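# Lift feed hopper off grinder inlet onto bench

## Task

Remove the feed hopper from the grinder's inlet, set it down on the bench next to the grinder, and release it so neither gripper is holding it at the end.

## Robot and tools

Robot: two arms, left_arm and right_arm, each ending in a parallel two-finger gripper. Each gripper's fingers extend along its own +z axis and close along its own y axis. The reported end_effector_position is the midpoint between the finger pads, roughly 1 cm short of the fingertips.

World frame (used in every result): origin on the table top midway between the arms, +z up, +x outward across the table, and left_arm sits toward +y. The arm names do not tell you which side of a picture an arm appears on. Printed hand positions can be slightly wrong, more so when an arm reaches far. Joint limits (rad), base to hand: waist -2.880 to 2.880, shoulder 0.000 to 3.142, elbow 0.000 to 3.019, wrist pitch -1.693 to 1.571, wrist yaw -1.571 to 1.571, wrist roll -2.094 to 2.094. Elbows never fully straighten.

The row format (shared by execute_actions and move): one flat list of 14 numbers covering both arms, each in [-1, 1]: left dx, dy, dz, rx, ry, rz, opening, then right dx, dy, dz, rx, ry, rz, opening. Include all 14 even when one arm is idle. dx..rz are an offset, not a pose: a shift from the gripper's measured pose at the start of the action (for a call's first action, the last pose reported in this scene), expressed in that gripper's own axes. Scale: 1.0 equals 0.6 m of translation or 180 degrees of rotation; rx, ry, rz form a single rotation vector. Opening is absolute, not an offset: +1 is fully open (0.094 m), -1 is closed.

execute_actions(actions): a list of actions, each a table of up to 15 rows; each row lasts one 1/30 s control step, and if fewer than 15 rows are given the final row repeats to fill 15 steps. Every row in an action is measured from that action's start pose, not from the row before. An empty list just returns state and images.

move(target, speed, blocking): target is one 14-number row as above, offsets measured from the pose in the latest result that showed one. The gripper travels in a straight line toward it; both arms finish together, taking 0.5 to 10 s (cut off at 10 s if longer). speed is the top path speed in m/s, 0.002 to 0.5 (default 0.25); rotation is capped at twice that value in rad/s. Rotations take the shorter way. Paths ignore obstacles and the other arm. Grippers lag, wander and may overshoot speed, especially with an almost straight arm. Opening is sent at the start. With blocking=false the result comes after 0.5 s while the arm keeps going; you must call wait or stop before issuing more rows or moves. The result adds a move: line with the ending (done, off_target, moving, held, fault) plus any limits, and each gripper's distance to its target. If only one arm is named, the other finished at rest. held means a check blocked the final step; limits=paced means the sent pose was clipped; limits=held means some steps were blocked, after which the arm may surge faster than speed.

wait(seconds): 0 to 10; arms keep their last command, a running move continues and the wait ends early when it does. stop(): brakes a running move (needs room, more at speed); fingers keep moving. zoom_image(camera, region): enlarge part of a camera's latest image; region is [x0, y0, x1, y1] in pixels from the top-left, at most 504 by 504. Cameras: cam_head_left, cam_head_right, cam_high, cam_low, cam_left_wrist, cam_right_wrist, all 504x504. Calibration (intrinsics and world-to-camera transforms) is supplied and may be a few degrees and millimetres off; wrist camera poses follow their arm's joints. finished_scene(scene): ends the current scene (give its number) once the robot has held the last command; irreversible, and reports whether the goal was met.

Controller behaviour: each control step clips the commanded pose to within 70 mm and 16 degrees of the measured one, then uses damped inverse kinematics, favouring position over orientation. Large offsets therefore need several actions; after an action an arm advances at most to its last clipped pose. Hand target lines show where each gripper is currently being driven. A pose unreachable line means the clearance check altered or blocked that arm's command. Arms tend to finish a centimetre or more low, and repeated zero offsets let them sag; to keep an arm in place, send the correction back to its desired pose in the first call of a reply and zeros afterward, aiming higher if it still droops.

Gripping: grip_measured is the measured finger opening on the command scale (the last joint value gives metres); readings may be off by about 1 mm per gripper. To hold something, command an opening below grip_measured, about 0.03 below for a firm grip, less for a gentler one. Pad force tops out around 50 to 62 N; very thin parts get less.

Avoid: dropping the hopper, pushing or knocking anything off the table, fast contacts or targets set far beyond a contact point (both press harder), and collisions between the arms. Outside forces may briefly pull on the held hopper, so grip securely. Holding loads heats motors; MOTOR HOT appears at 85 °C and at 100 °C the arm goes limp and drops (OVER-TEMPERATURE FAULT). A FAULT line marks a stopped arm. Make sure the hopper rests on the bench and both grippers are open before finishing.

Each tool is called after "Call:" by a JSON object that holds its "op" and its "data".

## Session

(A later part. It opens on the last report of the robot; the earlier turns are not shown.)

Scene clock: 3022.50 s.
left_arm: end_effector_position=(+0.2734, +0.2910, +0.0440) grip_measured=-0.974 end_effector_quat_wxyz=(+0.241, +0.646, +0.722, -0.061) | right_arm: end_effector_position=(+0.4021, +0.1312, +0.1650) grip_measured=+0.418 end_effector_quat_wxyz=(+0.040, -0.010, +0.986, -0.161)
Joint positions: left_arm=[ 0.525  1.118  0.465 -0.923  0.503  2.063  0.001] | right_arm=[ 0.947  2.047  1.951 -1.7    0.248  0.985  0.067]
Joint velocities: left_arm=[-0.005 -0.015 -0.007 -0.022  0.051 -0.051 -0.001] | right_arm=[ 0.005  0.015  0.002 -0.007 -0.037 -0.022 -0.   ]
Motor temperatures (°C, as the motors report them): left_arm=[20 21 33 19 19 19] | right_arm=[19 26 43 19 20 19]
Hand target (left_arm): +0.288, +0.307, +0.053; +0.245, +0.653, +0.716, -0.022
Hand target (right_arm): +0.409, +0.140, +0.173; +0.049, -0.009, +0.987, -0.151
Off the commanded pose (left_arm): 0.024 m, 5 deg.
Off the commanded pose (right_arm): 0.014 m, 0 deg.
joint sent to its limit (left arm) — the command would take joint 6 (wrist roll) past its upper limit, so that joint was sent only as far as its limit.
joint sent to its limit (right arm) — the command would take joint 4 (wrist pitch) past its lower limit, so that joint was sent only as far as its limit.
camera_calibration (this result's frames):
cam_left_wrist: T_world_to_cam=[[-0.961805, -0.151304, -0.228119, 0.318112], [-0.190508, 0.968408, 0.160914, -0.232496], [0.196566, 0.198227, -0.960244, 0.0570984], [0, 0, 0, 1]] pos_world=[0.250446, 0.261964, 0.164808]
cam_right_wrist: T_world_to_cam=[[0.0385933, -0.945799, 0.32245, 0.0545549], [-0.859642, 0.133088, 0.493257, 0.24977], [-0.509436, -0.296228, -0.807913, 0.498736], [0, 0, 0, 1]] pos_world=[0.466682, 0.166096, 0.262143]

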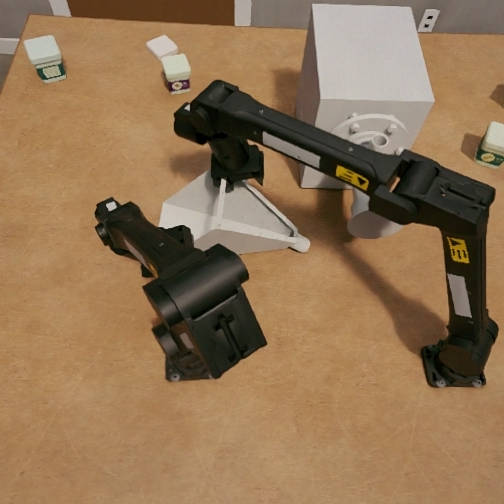

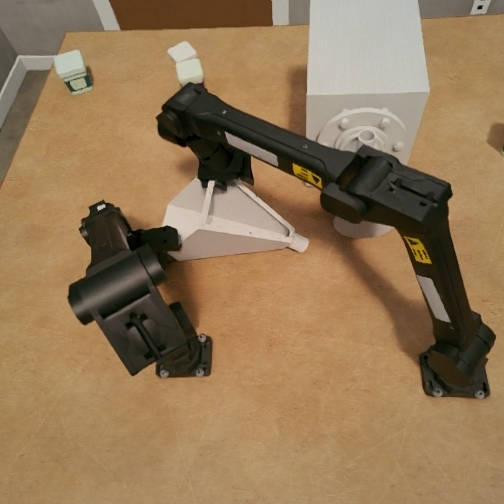

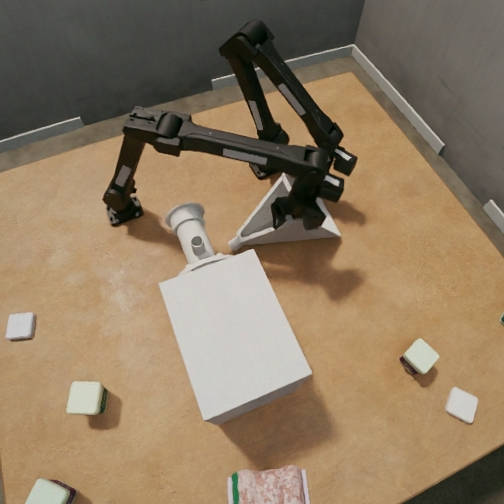

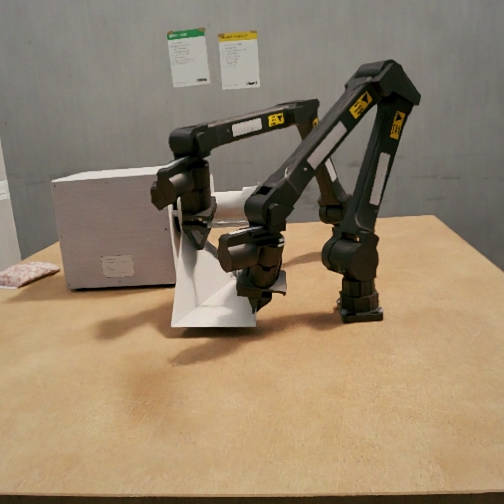

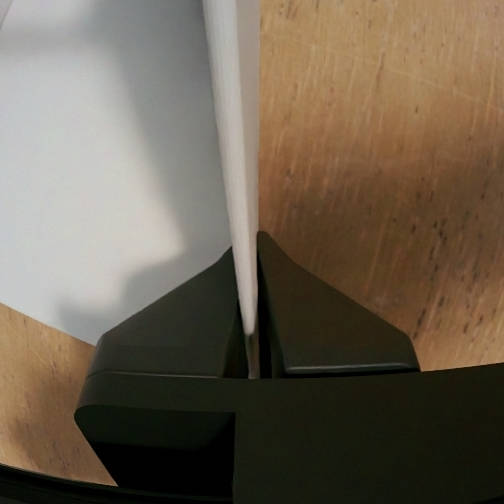

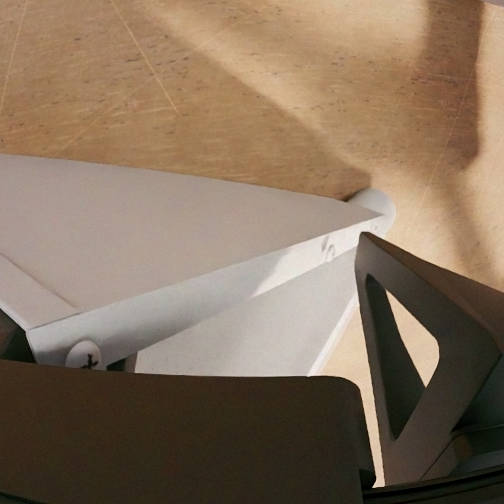

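Call:
{"op": "execute_actions", "data": {"actions": [[[0.024,0.022,0.008,-0.021,-0.0015,0.0064,-1, -0.014,0.018,-0.010,0,0,0,0.45]]]}}

Call:
{"op": "zoom_image", "data": {"camera": "cam_low", "region": [130,200,300,350]}}

Scene clock: 3027.17 s.
left_arm: end_effector_position=(+0.2731, +0.2870, +0.0299) grip_measured=-0.974 end_effector_quat_wxyz=(+0.260, +0.637, +0.723, -0.072) | right_arm: end_effector_position=(+0.4006, +0.1350, +0.1579) grip_measured=+0.449 end_effector_quat_wxyz=(+0.037, -0.014, +0.986, -0.164)
Joint positions: left_arm=[ 0.54   1.169  0.439 -0.864  0.546  2.068  0.001] | right_arm=[ 0.952  2.063  1.958 -1.7    0.245  0.984  0.068]
Joint velocities: left_arm=[-0.015 -0.015 -0.017  0.002 -0.037 -0.022 -0.   ] | right_arm=[-0.005 -0.005  0.002  0.007 -0.007  0.022 -0.001]
Motor temperatures (°C, as the motors report them): left_arm=[20 21 32 19 19 19] | right_arm=[19 26 43 19 20 19]
Hand target (left_arm): +0.287, +0.303, +0.038; +0.262, +0.642, +0.719, -0.035
Hand target (right_arm): +0.410, +0.143, +0.168; +0.046, -0.012, +0.987, -0.152
Off the commanded pose (left_arm): 0.023 m, 4 deg.
Off the commanded pose (right_arm): 0.016 m, 1 deg.
joint sent to its limit (left arm) — the command would take joint 6 (wrist roll) past its upper limit, so that joint was sent only as far as its limit.
joint sent to its limit (right arm) — the command would take joint 4 (wrist pitch) past its lower limit, so that joint was sent only as far as its limit.
camera_calibration (this result's frames):
cam_left_wrist: T_world_to_cam=[[-0.957435, -0.172119, -0.231716, 0.31892], [-0.202885, 0.972297, 0.116086, -0.222777], [0.205317, 0.158156, -0.965832, 0.0537703], [0, 0, 0, 1]] pos_world=[0.249108, 0.262993, 0.151693]
cam_right_wrist: T_world_to_cam=[[0.0467409, -0.943372, 0.328426, 0.0560097], [-0.85619, 0.131524, 0.49964, 0.24929], [-0.514543, -0.304549, -0.801558, 0.495496], [0, 0, 0, 1]] pos_world=[0.465775, 0.170953, 0.254218]

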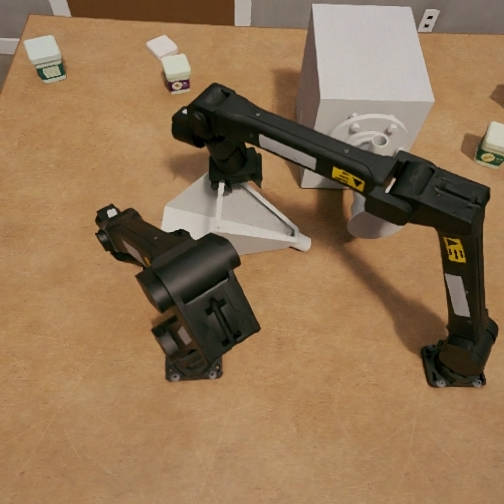

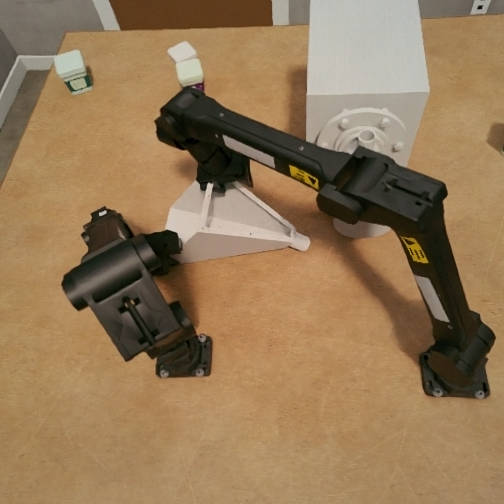

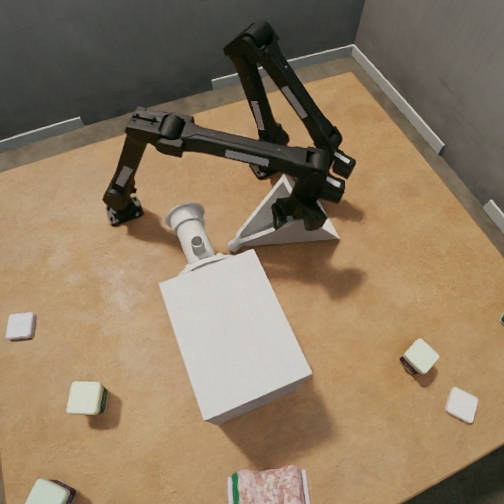

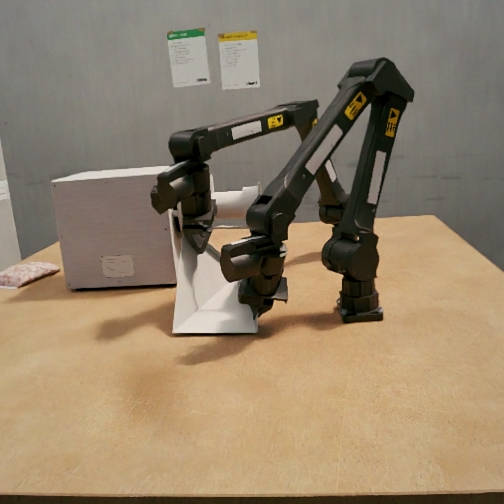

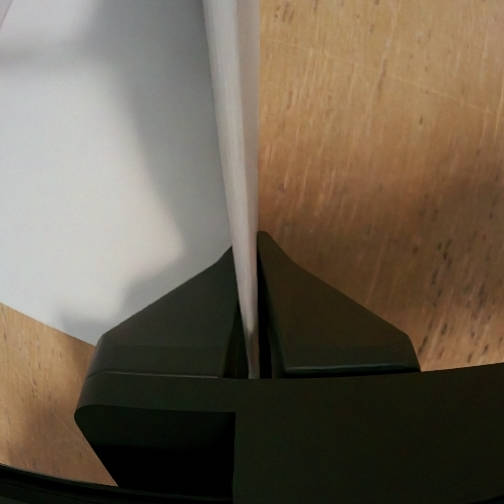

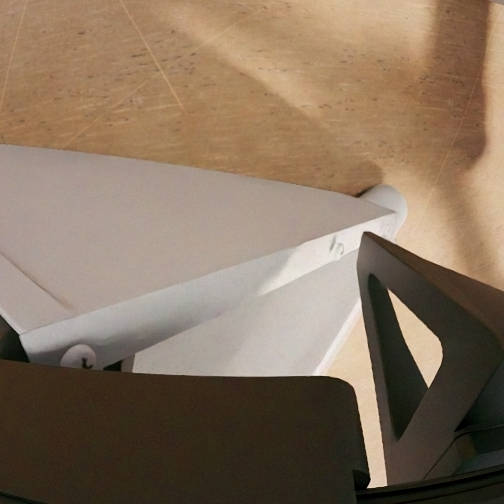

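Region (130, 200, 300, 350) of cam_low's 504x504 image, scaled by 2.965, with more detail than that image has; it fills the top 445 rows of this view, and the rest is white.

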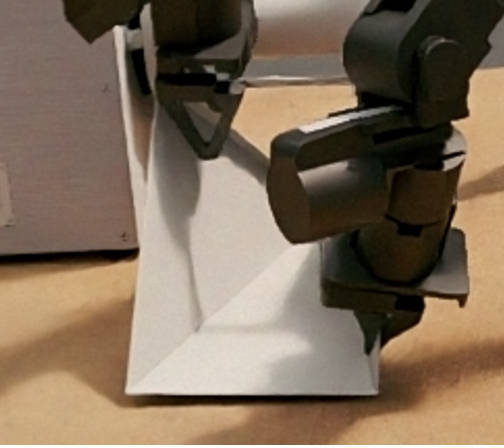

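Call:
{"op": "execute_actions", "data": {"actions": [[[0.022,0.024,0.002,-0.021,-0.0015,0.0064,-1, -0.012,0.012,-0.012,0,0,0,0.45]],[[0.0,0.0,-0.008,0,0,0,-0.85, -0.012,0.008,-0.012,0,0,0,0.45]]]}}

Call:
{"op": "zoom_image", "data": {"camera": "cam_low", "region": [130,200,300,350]}}

Scene clock: 3033.43 s.
left_arm: end_effector_position=(+0.2736, +0.2850, +0.0250) grip_measured=-0.853 end_effector_quat_wxyz=(+0.274, +0.631, +0.721, -0.077) | right_arm: end_effector_position=(+0.3992, +0.1363, +0.1531) grip_measured=+0.449 end_effector_quat_wxyz=(+0.034, -0.016, +0.985, -0.167)
Joint positions: left_arm=[ 0.551  1.193  0.428 -0.838  0.576  2.076  0.007] | right_arm=[ 0.955  2.071  1.958 -1.7    0.244  0.983  0.068]
Joint velocities: left_arm=[-0.005  0.005  0.002 -0.002 -0.037  0.007 -0.001] | right_arm=[-0.015  0.015  0.007  0.012 -0.051  0.022  0.   ]
Motor temperatures (°C, as the motors report them): left_arm=[20 21 32 19 19 19] | right_arm=[19 26 43 19 20 19]
Hand target (left_arm): +0.275, +0.288, +0.029; +0.274, +0.631, +0.722, -0.071
Hand target (right_arm): +0.405, +0.143, +0.161; +0.041, -0.017, +0.986, -0.158
Off the commanded pose (left_arm): 0.005 m, 1 deg.
Off the commanded pose (right_arm): 0.013 m, 0 deg.
joint sent to its limit (left arm) — the command would take joint 6 (wrist roll) past its upper limit, so that joint was sent only as far as its limit.
joint sent to its limit (right arm) — the command would take joint 4 (wrist pitch) past its lower limit, so that joint was sent only as far as its limit.
camera_calibration (this result's frames):
cam_left_wrist: T_world_to_cam=[[-0.953071, -0.183769, -0.240591, 0.320299], [-0.209703, 0.973903, 0.0868197, -0.218018], [0.218357, 0.133198, -0.966736, 0.0528187], [0, 0, 0, 1]] pos_world=[0.248016, 0.264154, 0.147051]
cam_right_wrist: T_world_to_cam=[[0.0515523, -0.94095, 0.334598, 0.0556595], [-0.854084, 0.132101, 0.503081, 0.24888], [-0.517575, -0.31171, -0.79684, 0.492861], [0, 0, 0, 1]] pos_world=[0.464787, 0.173125, 0.248901]

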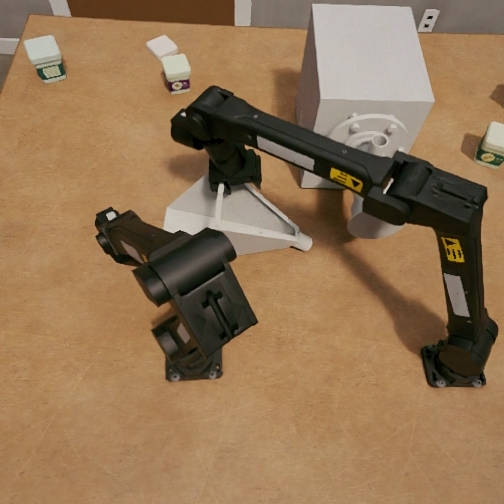

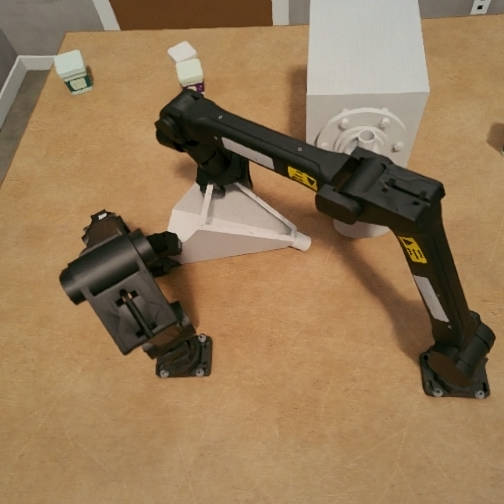

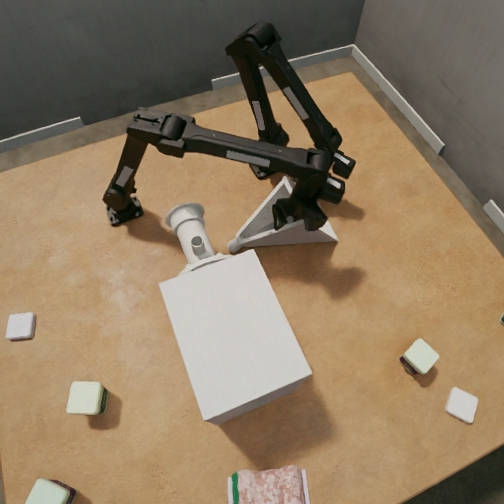

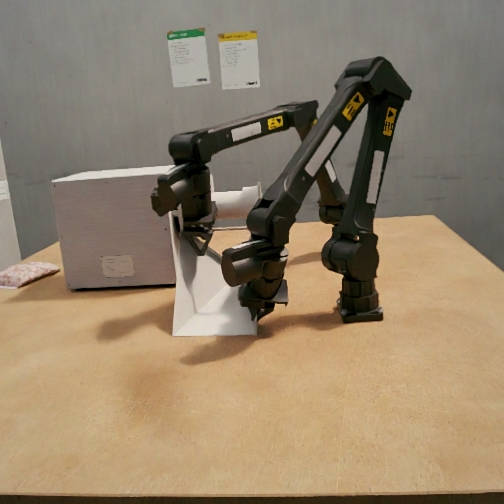

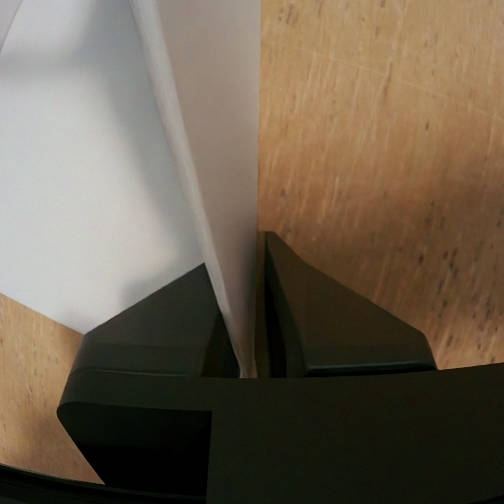

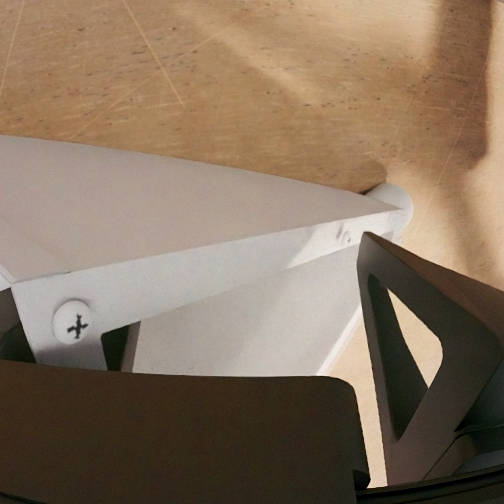

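Region (130, 200, 300, 350) of cam_low's 504x504 image, scaled by 2.965, with more detail than that image has; it fills the top 445 rows of this view, and the rest is white.

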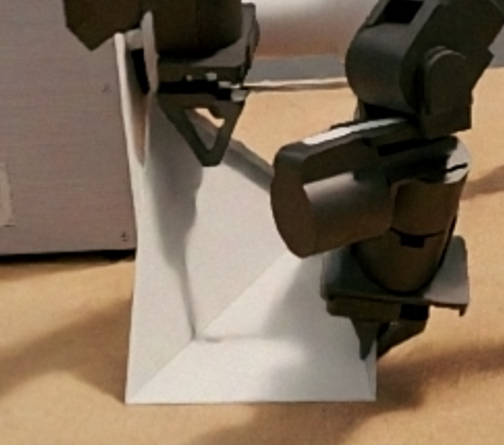

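Call:
{"op": "execute_actions", "data": {"actions": [[[0.0,0.0,-0.008,0,0,0,-0.3, -0.010,0.02,-0.012,0,0,0,0.5]],[[0.0,0.0,-0.02,0,0,0,0.0, -0.010,0.012,-0.02,0,0,0,0.5]]]}}

Scene clock: 3044.83 s.
left_arm: end_effector_position=(+0.2648, +0.2819, +0.0296) grip_measured=-0.003 end_effector_quat_wxyz=(+0.265, +0.627, +0.727, -0.088) | right_arm: end_effector_position=(+0.3996, +0.1369, +0.1507) grip_measured=+0.498 end_effector_quat_wxyz=(+0.033, -0.016, +0.985, -0.169)
Joint positions: left_arm=[ 0.556  1.166  0.428 -0.894  0.564  2.076  0.047] | right_arm=[ 0.955  2.077  1.96  -1.7    0.244  0.983  0.07 ]
Joint velocities: left_arm=[ 0.015 -0.015  0.017 -0.012 -0.037  0.081  0.   ] | right_arm=[-0.005 -0.015 -0.012 -0.007 -0.051 -0.022 -0.   ]
Motor temperatures (°C, as the motors report them): left_arm=[20 21 31 19 19 19] | right_arm=[19 26 43 19 20 19]
Hand target (left_arm): +0.268, +0.288, +0.035; +0.267, +0.626, +0.729, -0.079
Hand target (right_arm): +0.404, +0.147, +0.160; +0.041, -0.018, +0.987, -0.157
Off the commanded pose (left_arm): 0.010 m, 1 deg.
Off the commanded pose (right_arm): 0.015 m, 0 deg.
joint sent to its limit (left arm) — the command would take joint 6 (wrist roll) past its upper limit, so that joint was sent only as far as its limit.
joint sent to its limit (right arm) — the command would take joint 4 (wrist pitch) past its lower limit, so that joint was sent only as far as its limit.
camera_calibration (this result's frames):
cam_left_wrist: T_world_to_cam=[[-0.958971, -0.190138, -0.210289, 0.314832], [-0.211782, 0.973569, 0.0855042, -0.216617], [0.188473, 0.126531, -0.973893, 0.0695316], [0, 0, 0, 1]] pos_world=[0.242935, 0.261955, 0.152444]
cam_right_wrist: T_world_to_cam=[[0.0521887, -0.939988, 0.337193, 0.0562879], [-0.853129, 0.133543, 0.504318, 0.24964], [-0.519083, -0.313989, -0.794962, 0.491924], [0, 0, 0, 1]] pos_world=[0.465386, 0.174031, 0.246183]

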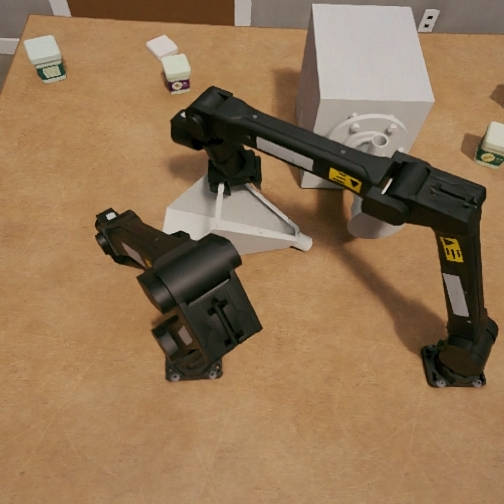

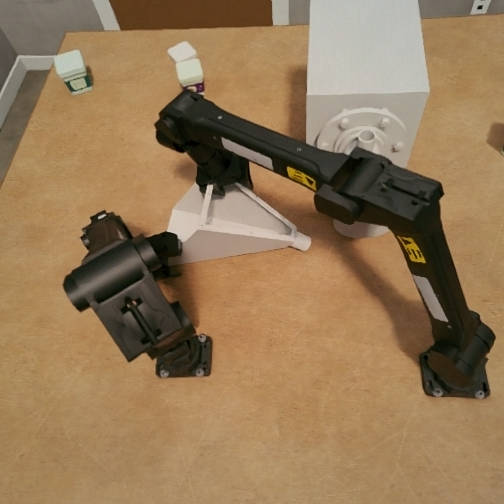

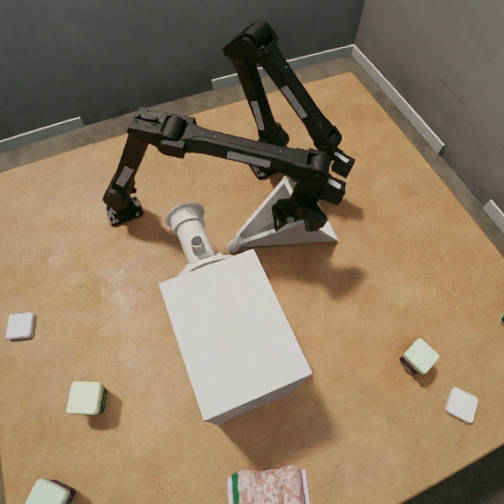

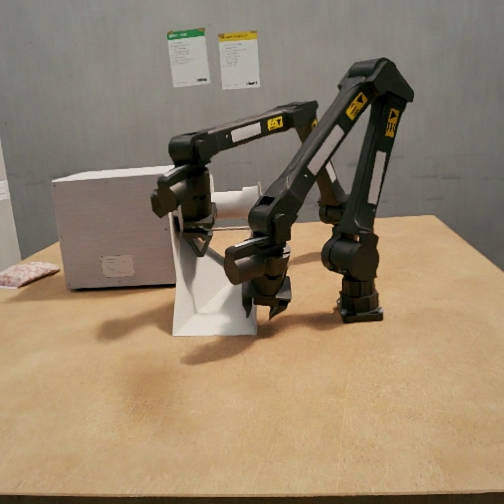

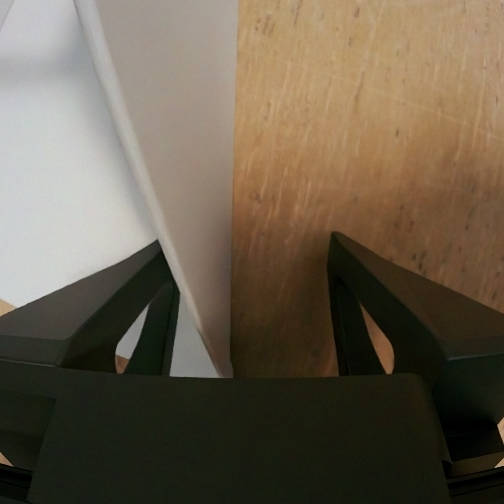

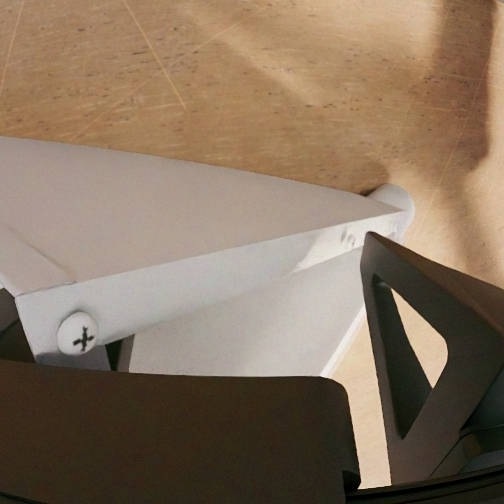

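Call:
{"op": "move", "data": {"target": [0.0,0.03,-0.17,0,0,0,0.0, -0.03,0.03,-0.17,0,0,0,0.5], "speed": 0.1}}

Scene clock: 3063.57 s.
left_arm: end_effector_position=(+0.2442, +0.3166, +0.1025) grip_measured=-0.002 end_effector_quat_wxyz=(+0.217, +0.586, +0.775, -0.090) | right_arm: end_effector_position=(+0.4082, +0.1762, +0.2196) grip_measured=+0.498 end_effector_quat_wxyz=(+0.085, -0.026, +0.992, -0.095)
Joint positions: left_arm=[ 0.678  1.012  0.584 -1.255  0.462  2.076  0.047] | right_arm=[ 0.979  2.05   2.114 -1.7    0.247  0.967  0.07 ]
Joint velocities: left_arm=[-0.005  0.005 -0.017  0.002  0.081  0.022 -0.001] | right_arm=[-0.005 -0.005 -0.002 -0.002  0.051 -0.037 -0.001]
Motor temperatures (°C, as the motors report them): left_arm=[20 21 31 19 19 19] | right_arm=[19 26 43 19 20 19]
Hand target (left_arm): +0.254, +0.330, +0.119; +0.220, +0.587, +0.776, -0.066
Hand target (right_arm): +0.408, +0.186, +0.241; +0.100, -0.031, +0.992, -0.075
Off the commanded pose (left_arm): 0.025 m, 9 deg.
Off the commanded pose (right_arm): 0.025 m, 10 deg.
joint sent to its limit (left arm) — the command would take joint 6 (wrist roll) past its upper limit, so that joint was sent only as far as its limit.
joint sent to its limit (right arm) — the command would take joint 4 (wrist pitch) past its lower limit, so that joint was sent only as far as its limit.
move: off_target (left_arm, right_arm)
camera_calibration (this result's frames):
cam_left_wrist: T_world_to_cam=[[-0.949389, -0.289997, -0.120673, 0.337184], [-0.306641, 0.938948, 0.156036, -0.234091], [0.0680558, 0.185142, -0.980352, 0.151601], [0, 0, 0, 1]] pos_world=[0.23802, 0.289514, 0.225838]
cam_right_wrist: T_world_to_cam=[[0.0648844, -0.977706, 0.199704, 0.101123], [-0.901515, 0.0283738, 0.431816, 0.271115], [-0.427855, -0.208055, -0.879576, 0.526201], [0, 0, 0, 1]] pos_world=[0.462991, 0.200655, 0.325567]

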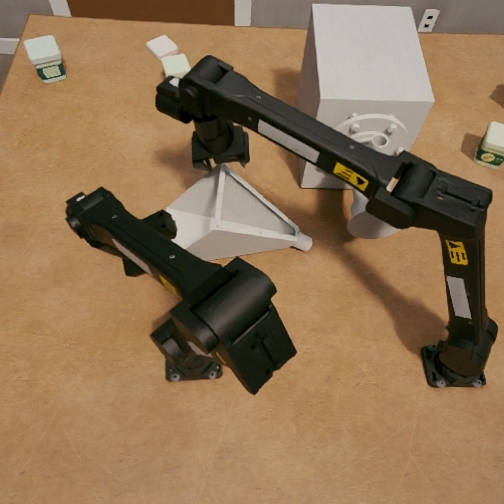

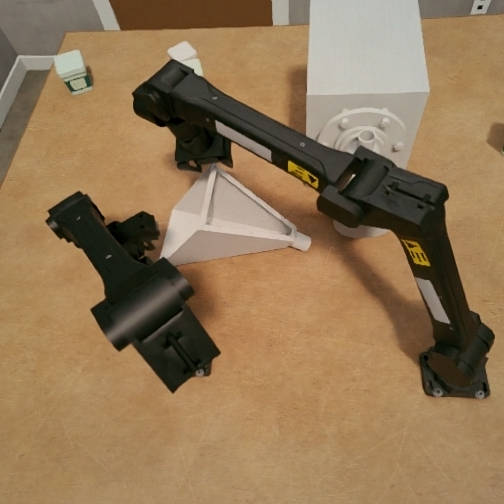

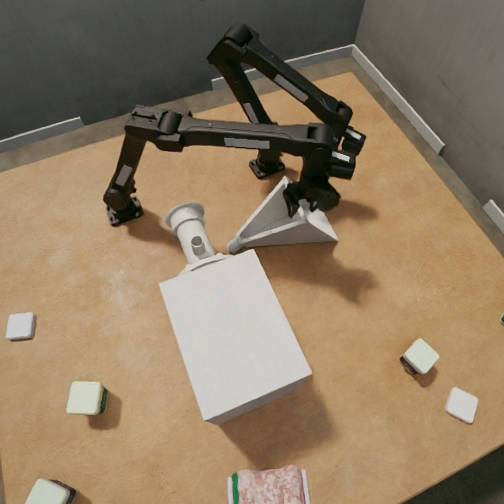

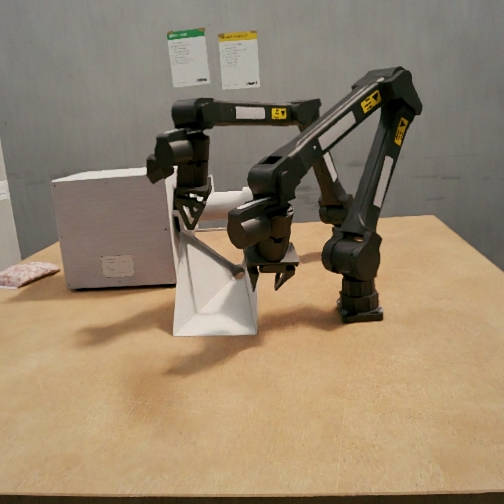

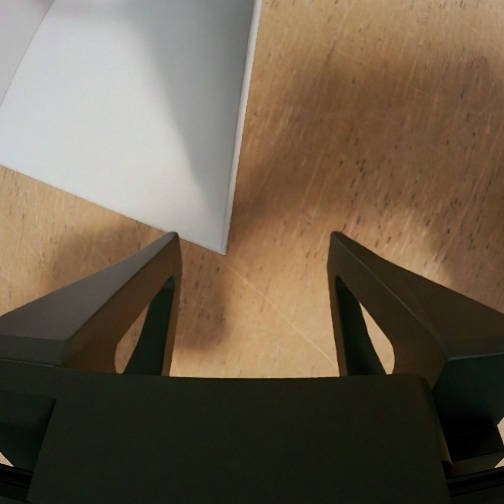

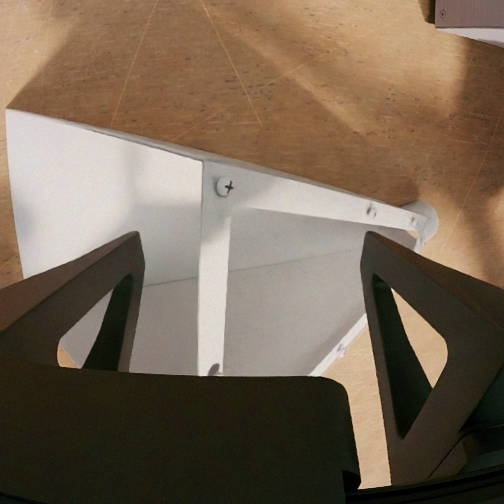

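Call:
{"op": "move", "data": {"target": [0.0,0.0,-0.12,0,0,0,0.0, 0.03,0.0,-0.14,0,0,0,0.5], "speed": 0.15}}

Scene clock: 3068.03 s.
left_arm: end_effector_position=(+0.2211, +0.3315, +0.1495) grip_measured=-0.002 end_effector_quat_wxyz=(+0.182, +0.557, +0.804, -0.100) | right_arm: end_effector_position=(+0.3721, +0.1837, +0.2881) grip_measured=+0.498 end_effector_quat_wxyz=(+0.119, -0.040, +0.991, -0.043)
Joint positions: left_arm=[ 0.756  0.952  0.69  -1.469  0.388  2.076  0.047] | right_arm=[ 1.036  1.934  2.114 -1.7    0.249  0.981  0.07 ]
Joint velocities: left_arm=[ 0.005 -0.005  0.027 -0.002  0.051 -0.095  0.   ] | right_arm=[-0.015  0.005 -0.007 -0.017 -0.022 -0.007 -0.   ]
Motor temperatures (°C, as the motors report them): left_arm=[20 21 31 19 19 19] | right_arm=[19 26 43 19 20 19]
Hand target (left_arm): +0.228, +0.343, +0.166; +0.184, +0.558, +0.806, -0.078
Hand target (right_arm): +0.375, +0.189, +0.297; +0.125, -0.035, +0.991, -0.034
Off the commanded pose (left_arm): 0.023 m, 6 deg.
Off the commanded pose (right_arm): 0.012 m, 7 deg.
joint sent to its limit (left arm) — the command would take joint 6 (wrist roll) past its upper limit, so that joint was sent only as far as its limit.
joint sent to its limit (right arm) — the command would take joint 4 (wrist pitch) past its lower limit, so that joint was sent only as far as its limit.
move: off_target (left_arm, right_arm)
camera_calibration (this result's frames):
cam_left_wrist: T_world_to_cam=[[-0.934507, -0.352967, -0.0459438, 0.33157], [-0.354756, 0.913057, 0.201184, -0.249993], [-0.0290621, 0.204307, -0.978475, 0.211271], [0, 0, 0, 1]] pos_world=[0.227308, 0.302127, 0.272252]
cam_right_wrist: T_world_to_cam=[[0.098684, -0.989575, 0.104896, 0.114106], [-0.925821, -0.0526524, 0.374278, 0.249323], [-0.364853, -0.13405, -0.921365, 0.547554], [0, 0, 0, 1]] pos_world=[0.419345, 0.199444, 0.399212]

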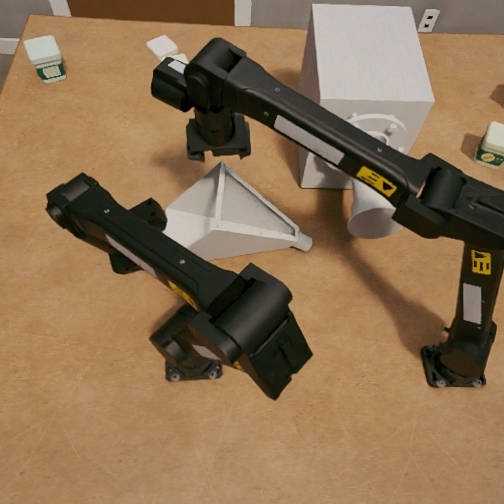

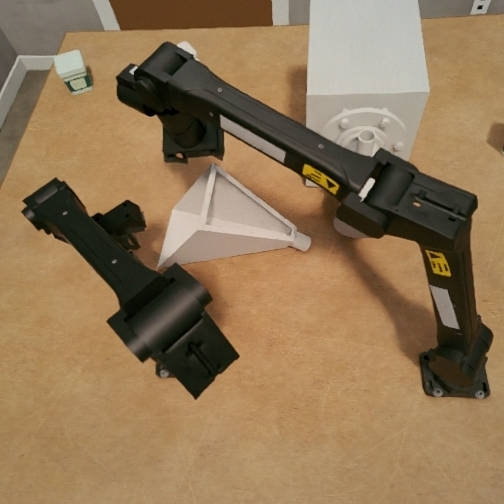

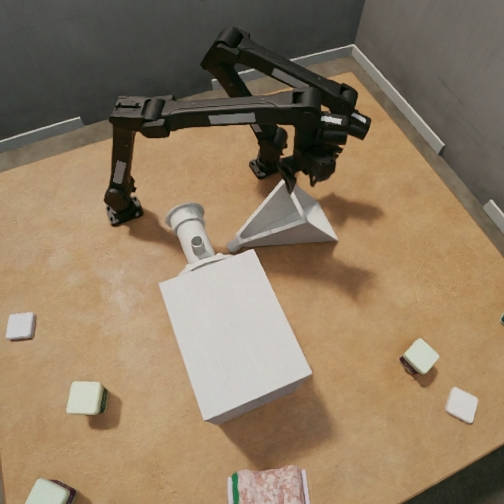

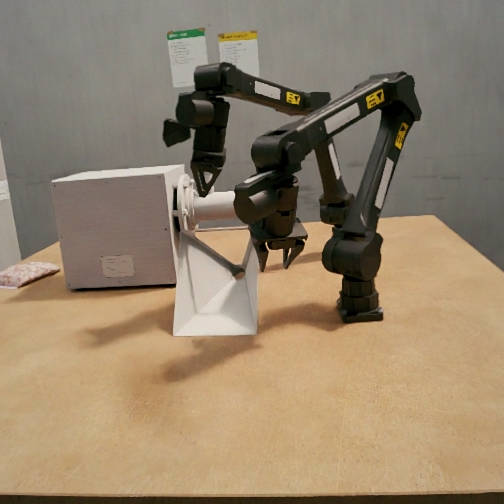

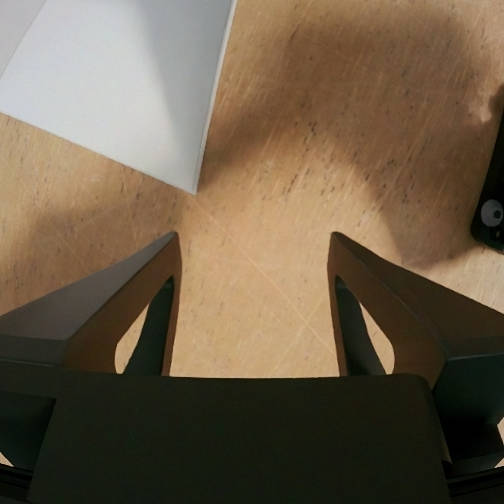

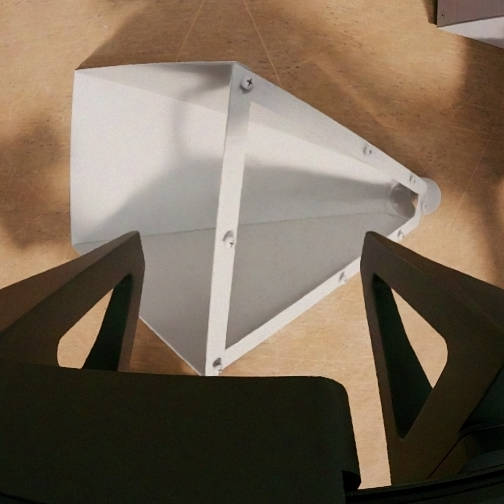

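The hopper is lying stably on the bench beside the grinder, and both grippers are clear of it.

Call:
{"op": "finished_scene", "data": {"scene": 1}}

The scene is finished: the task was done.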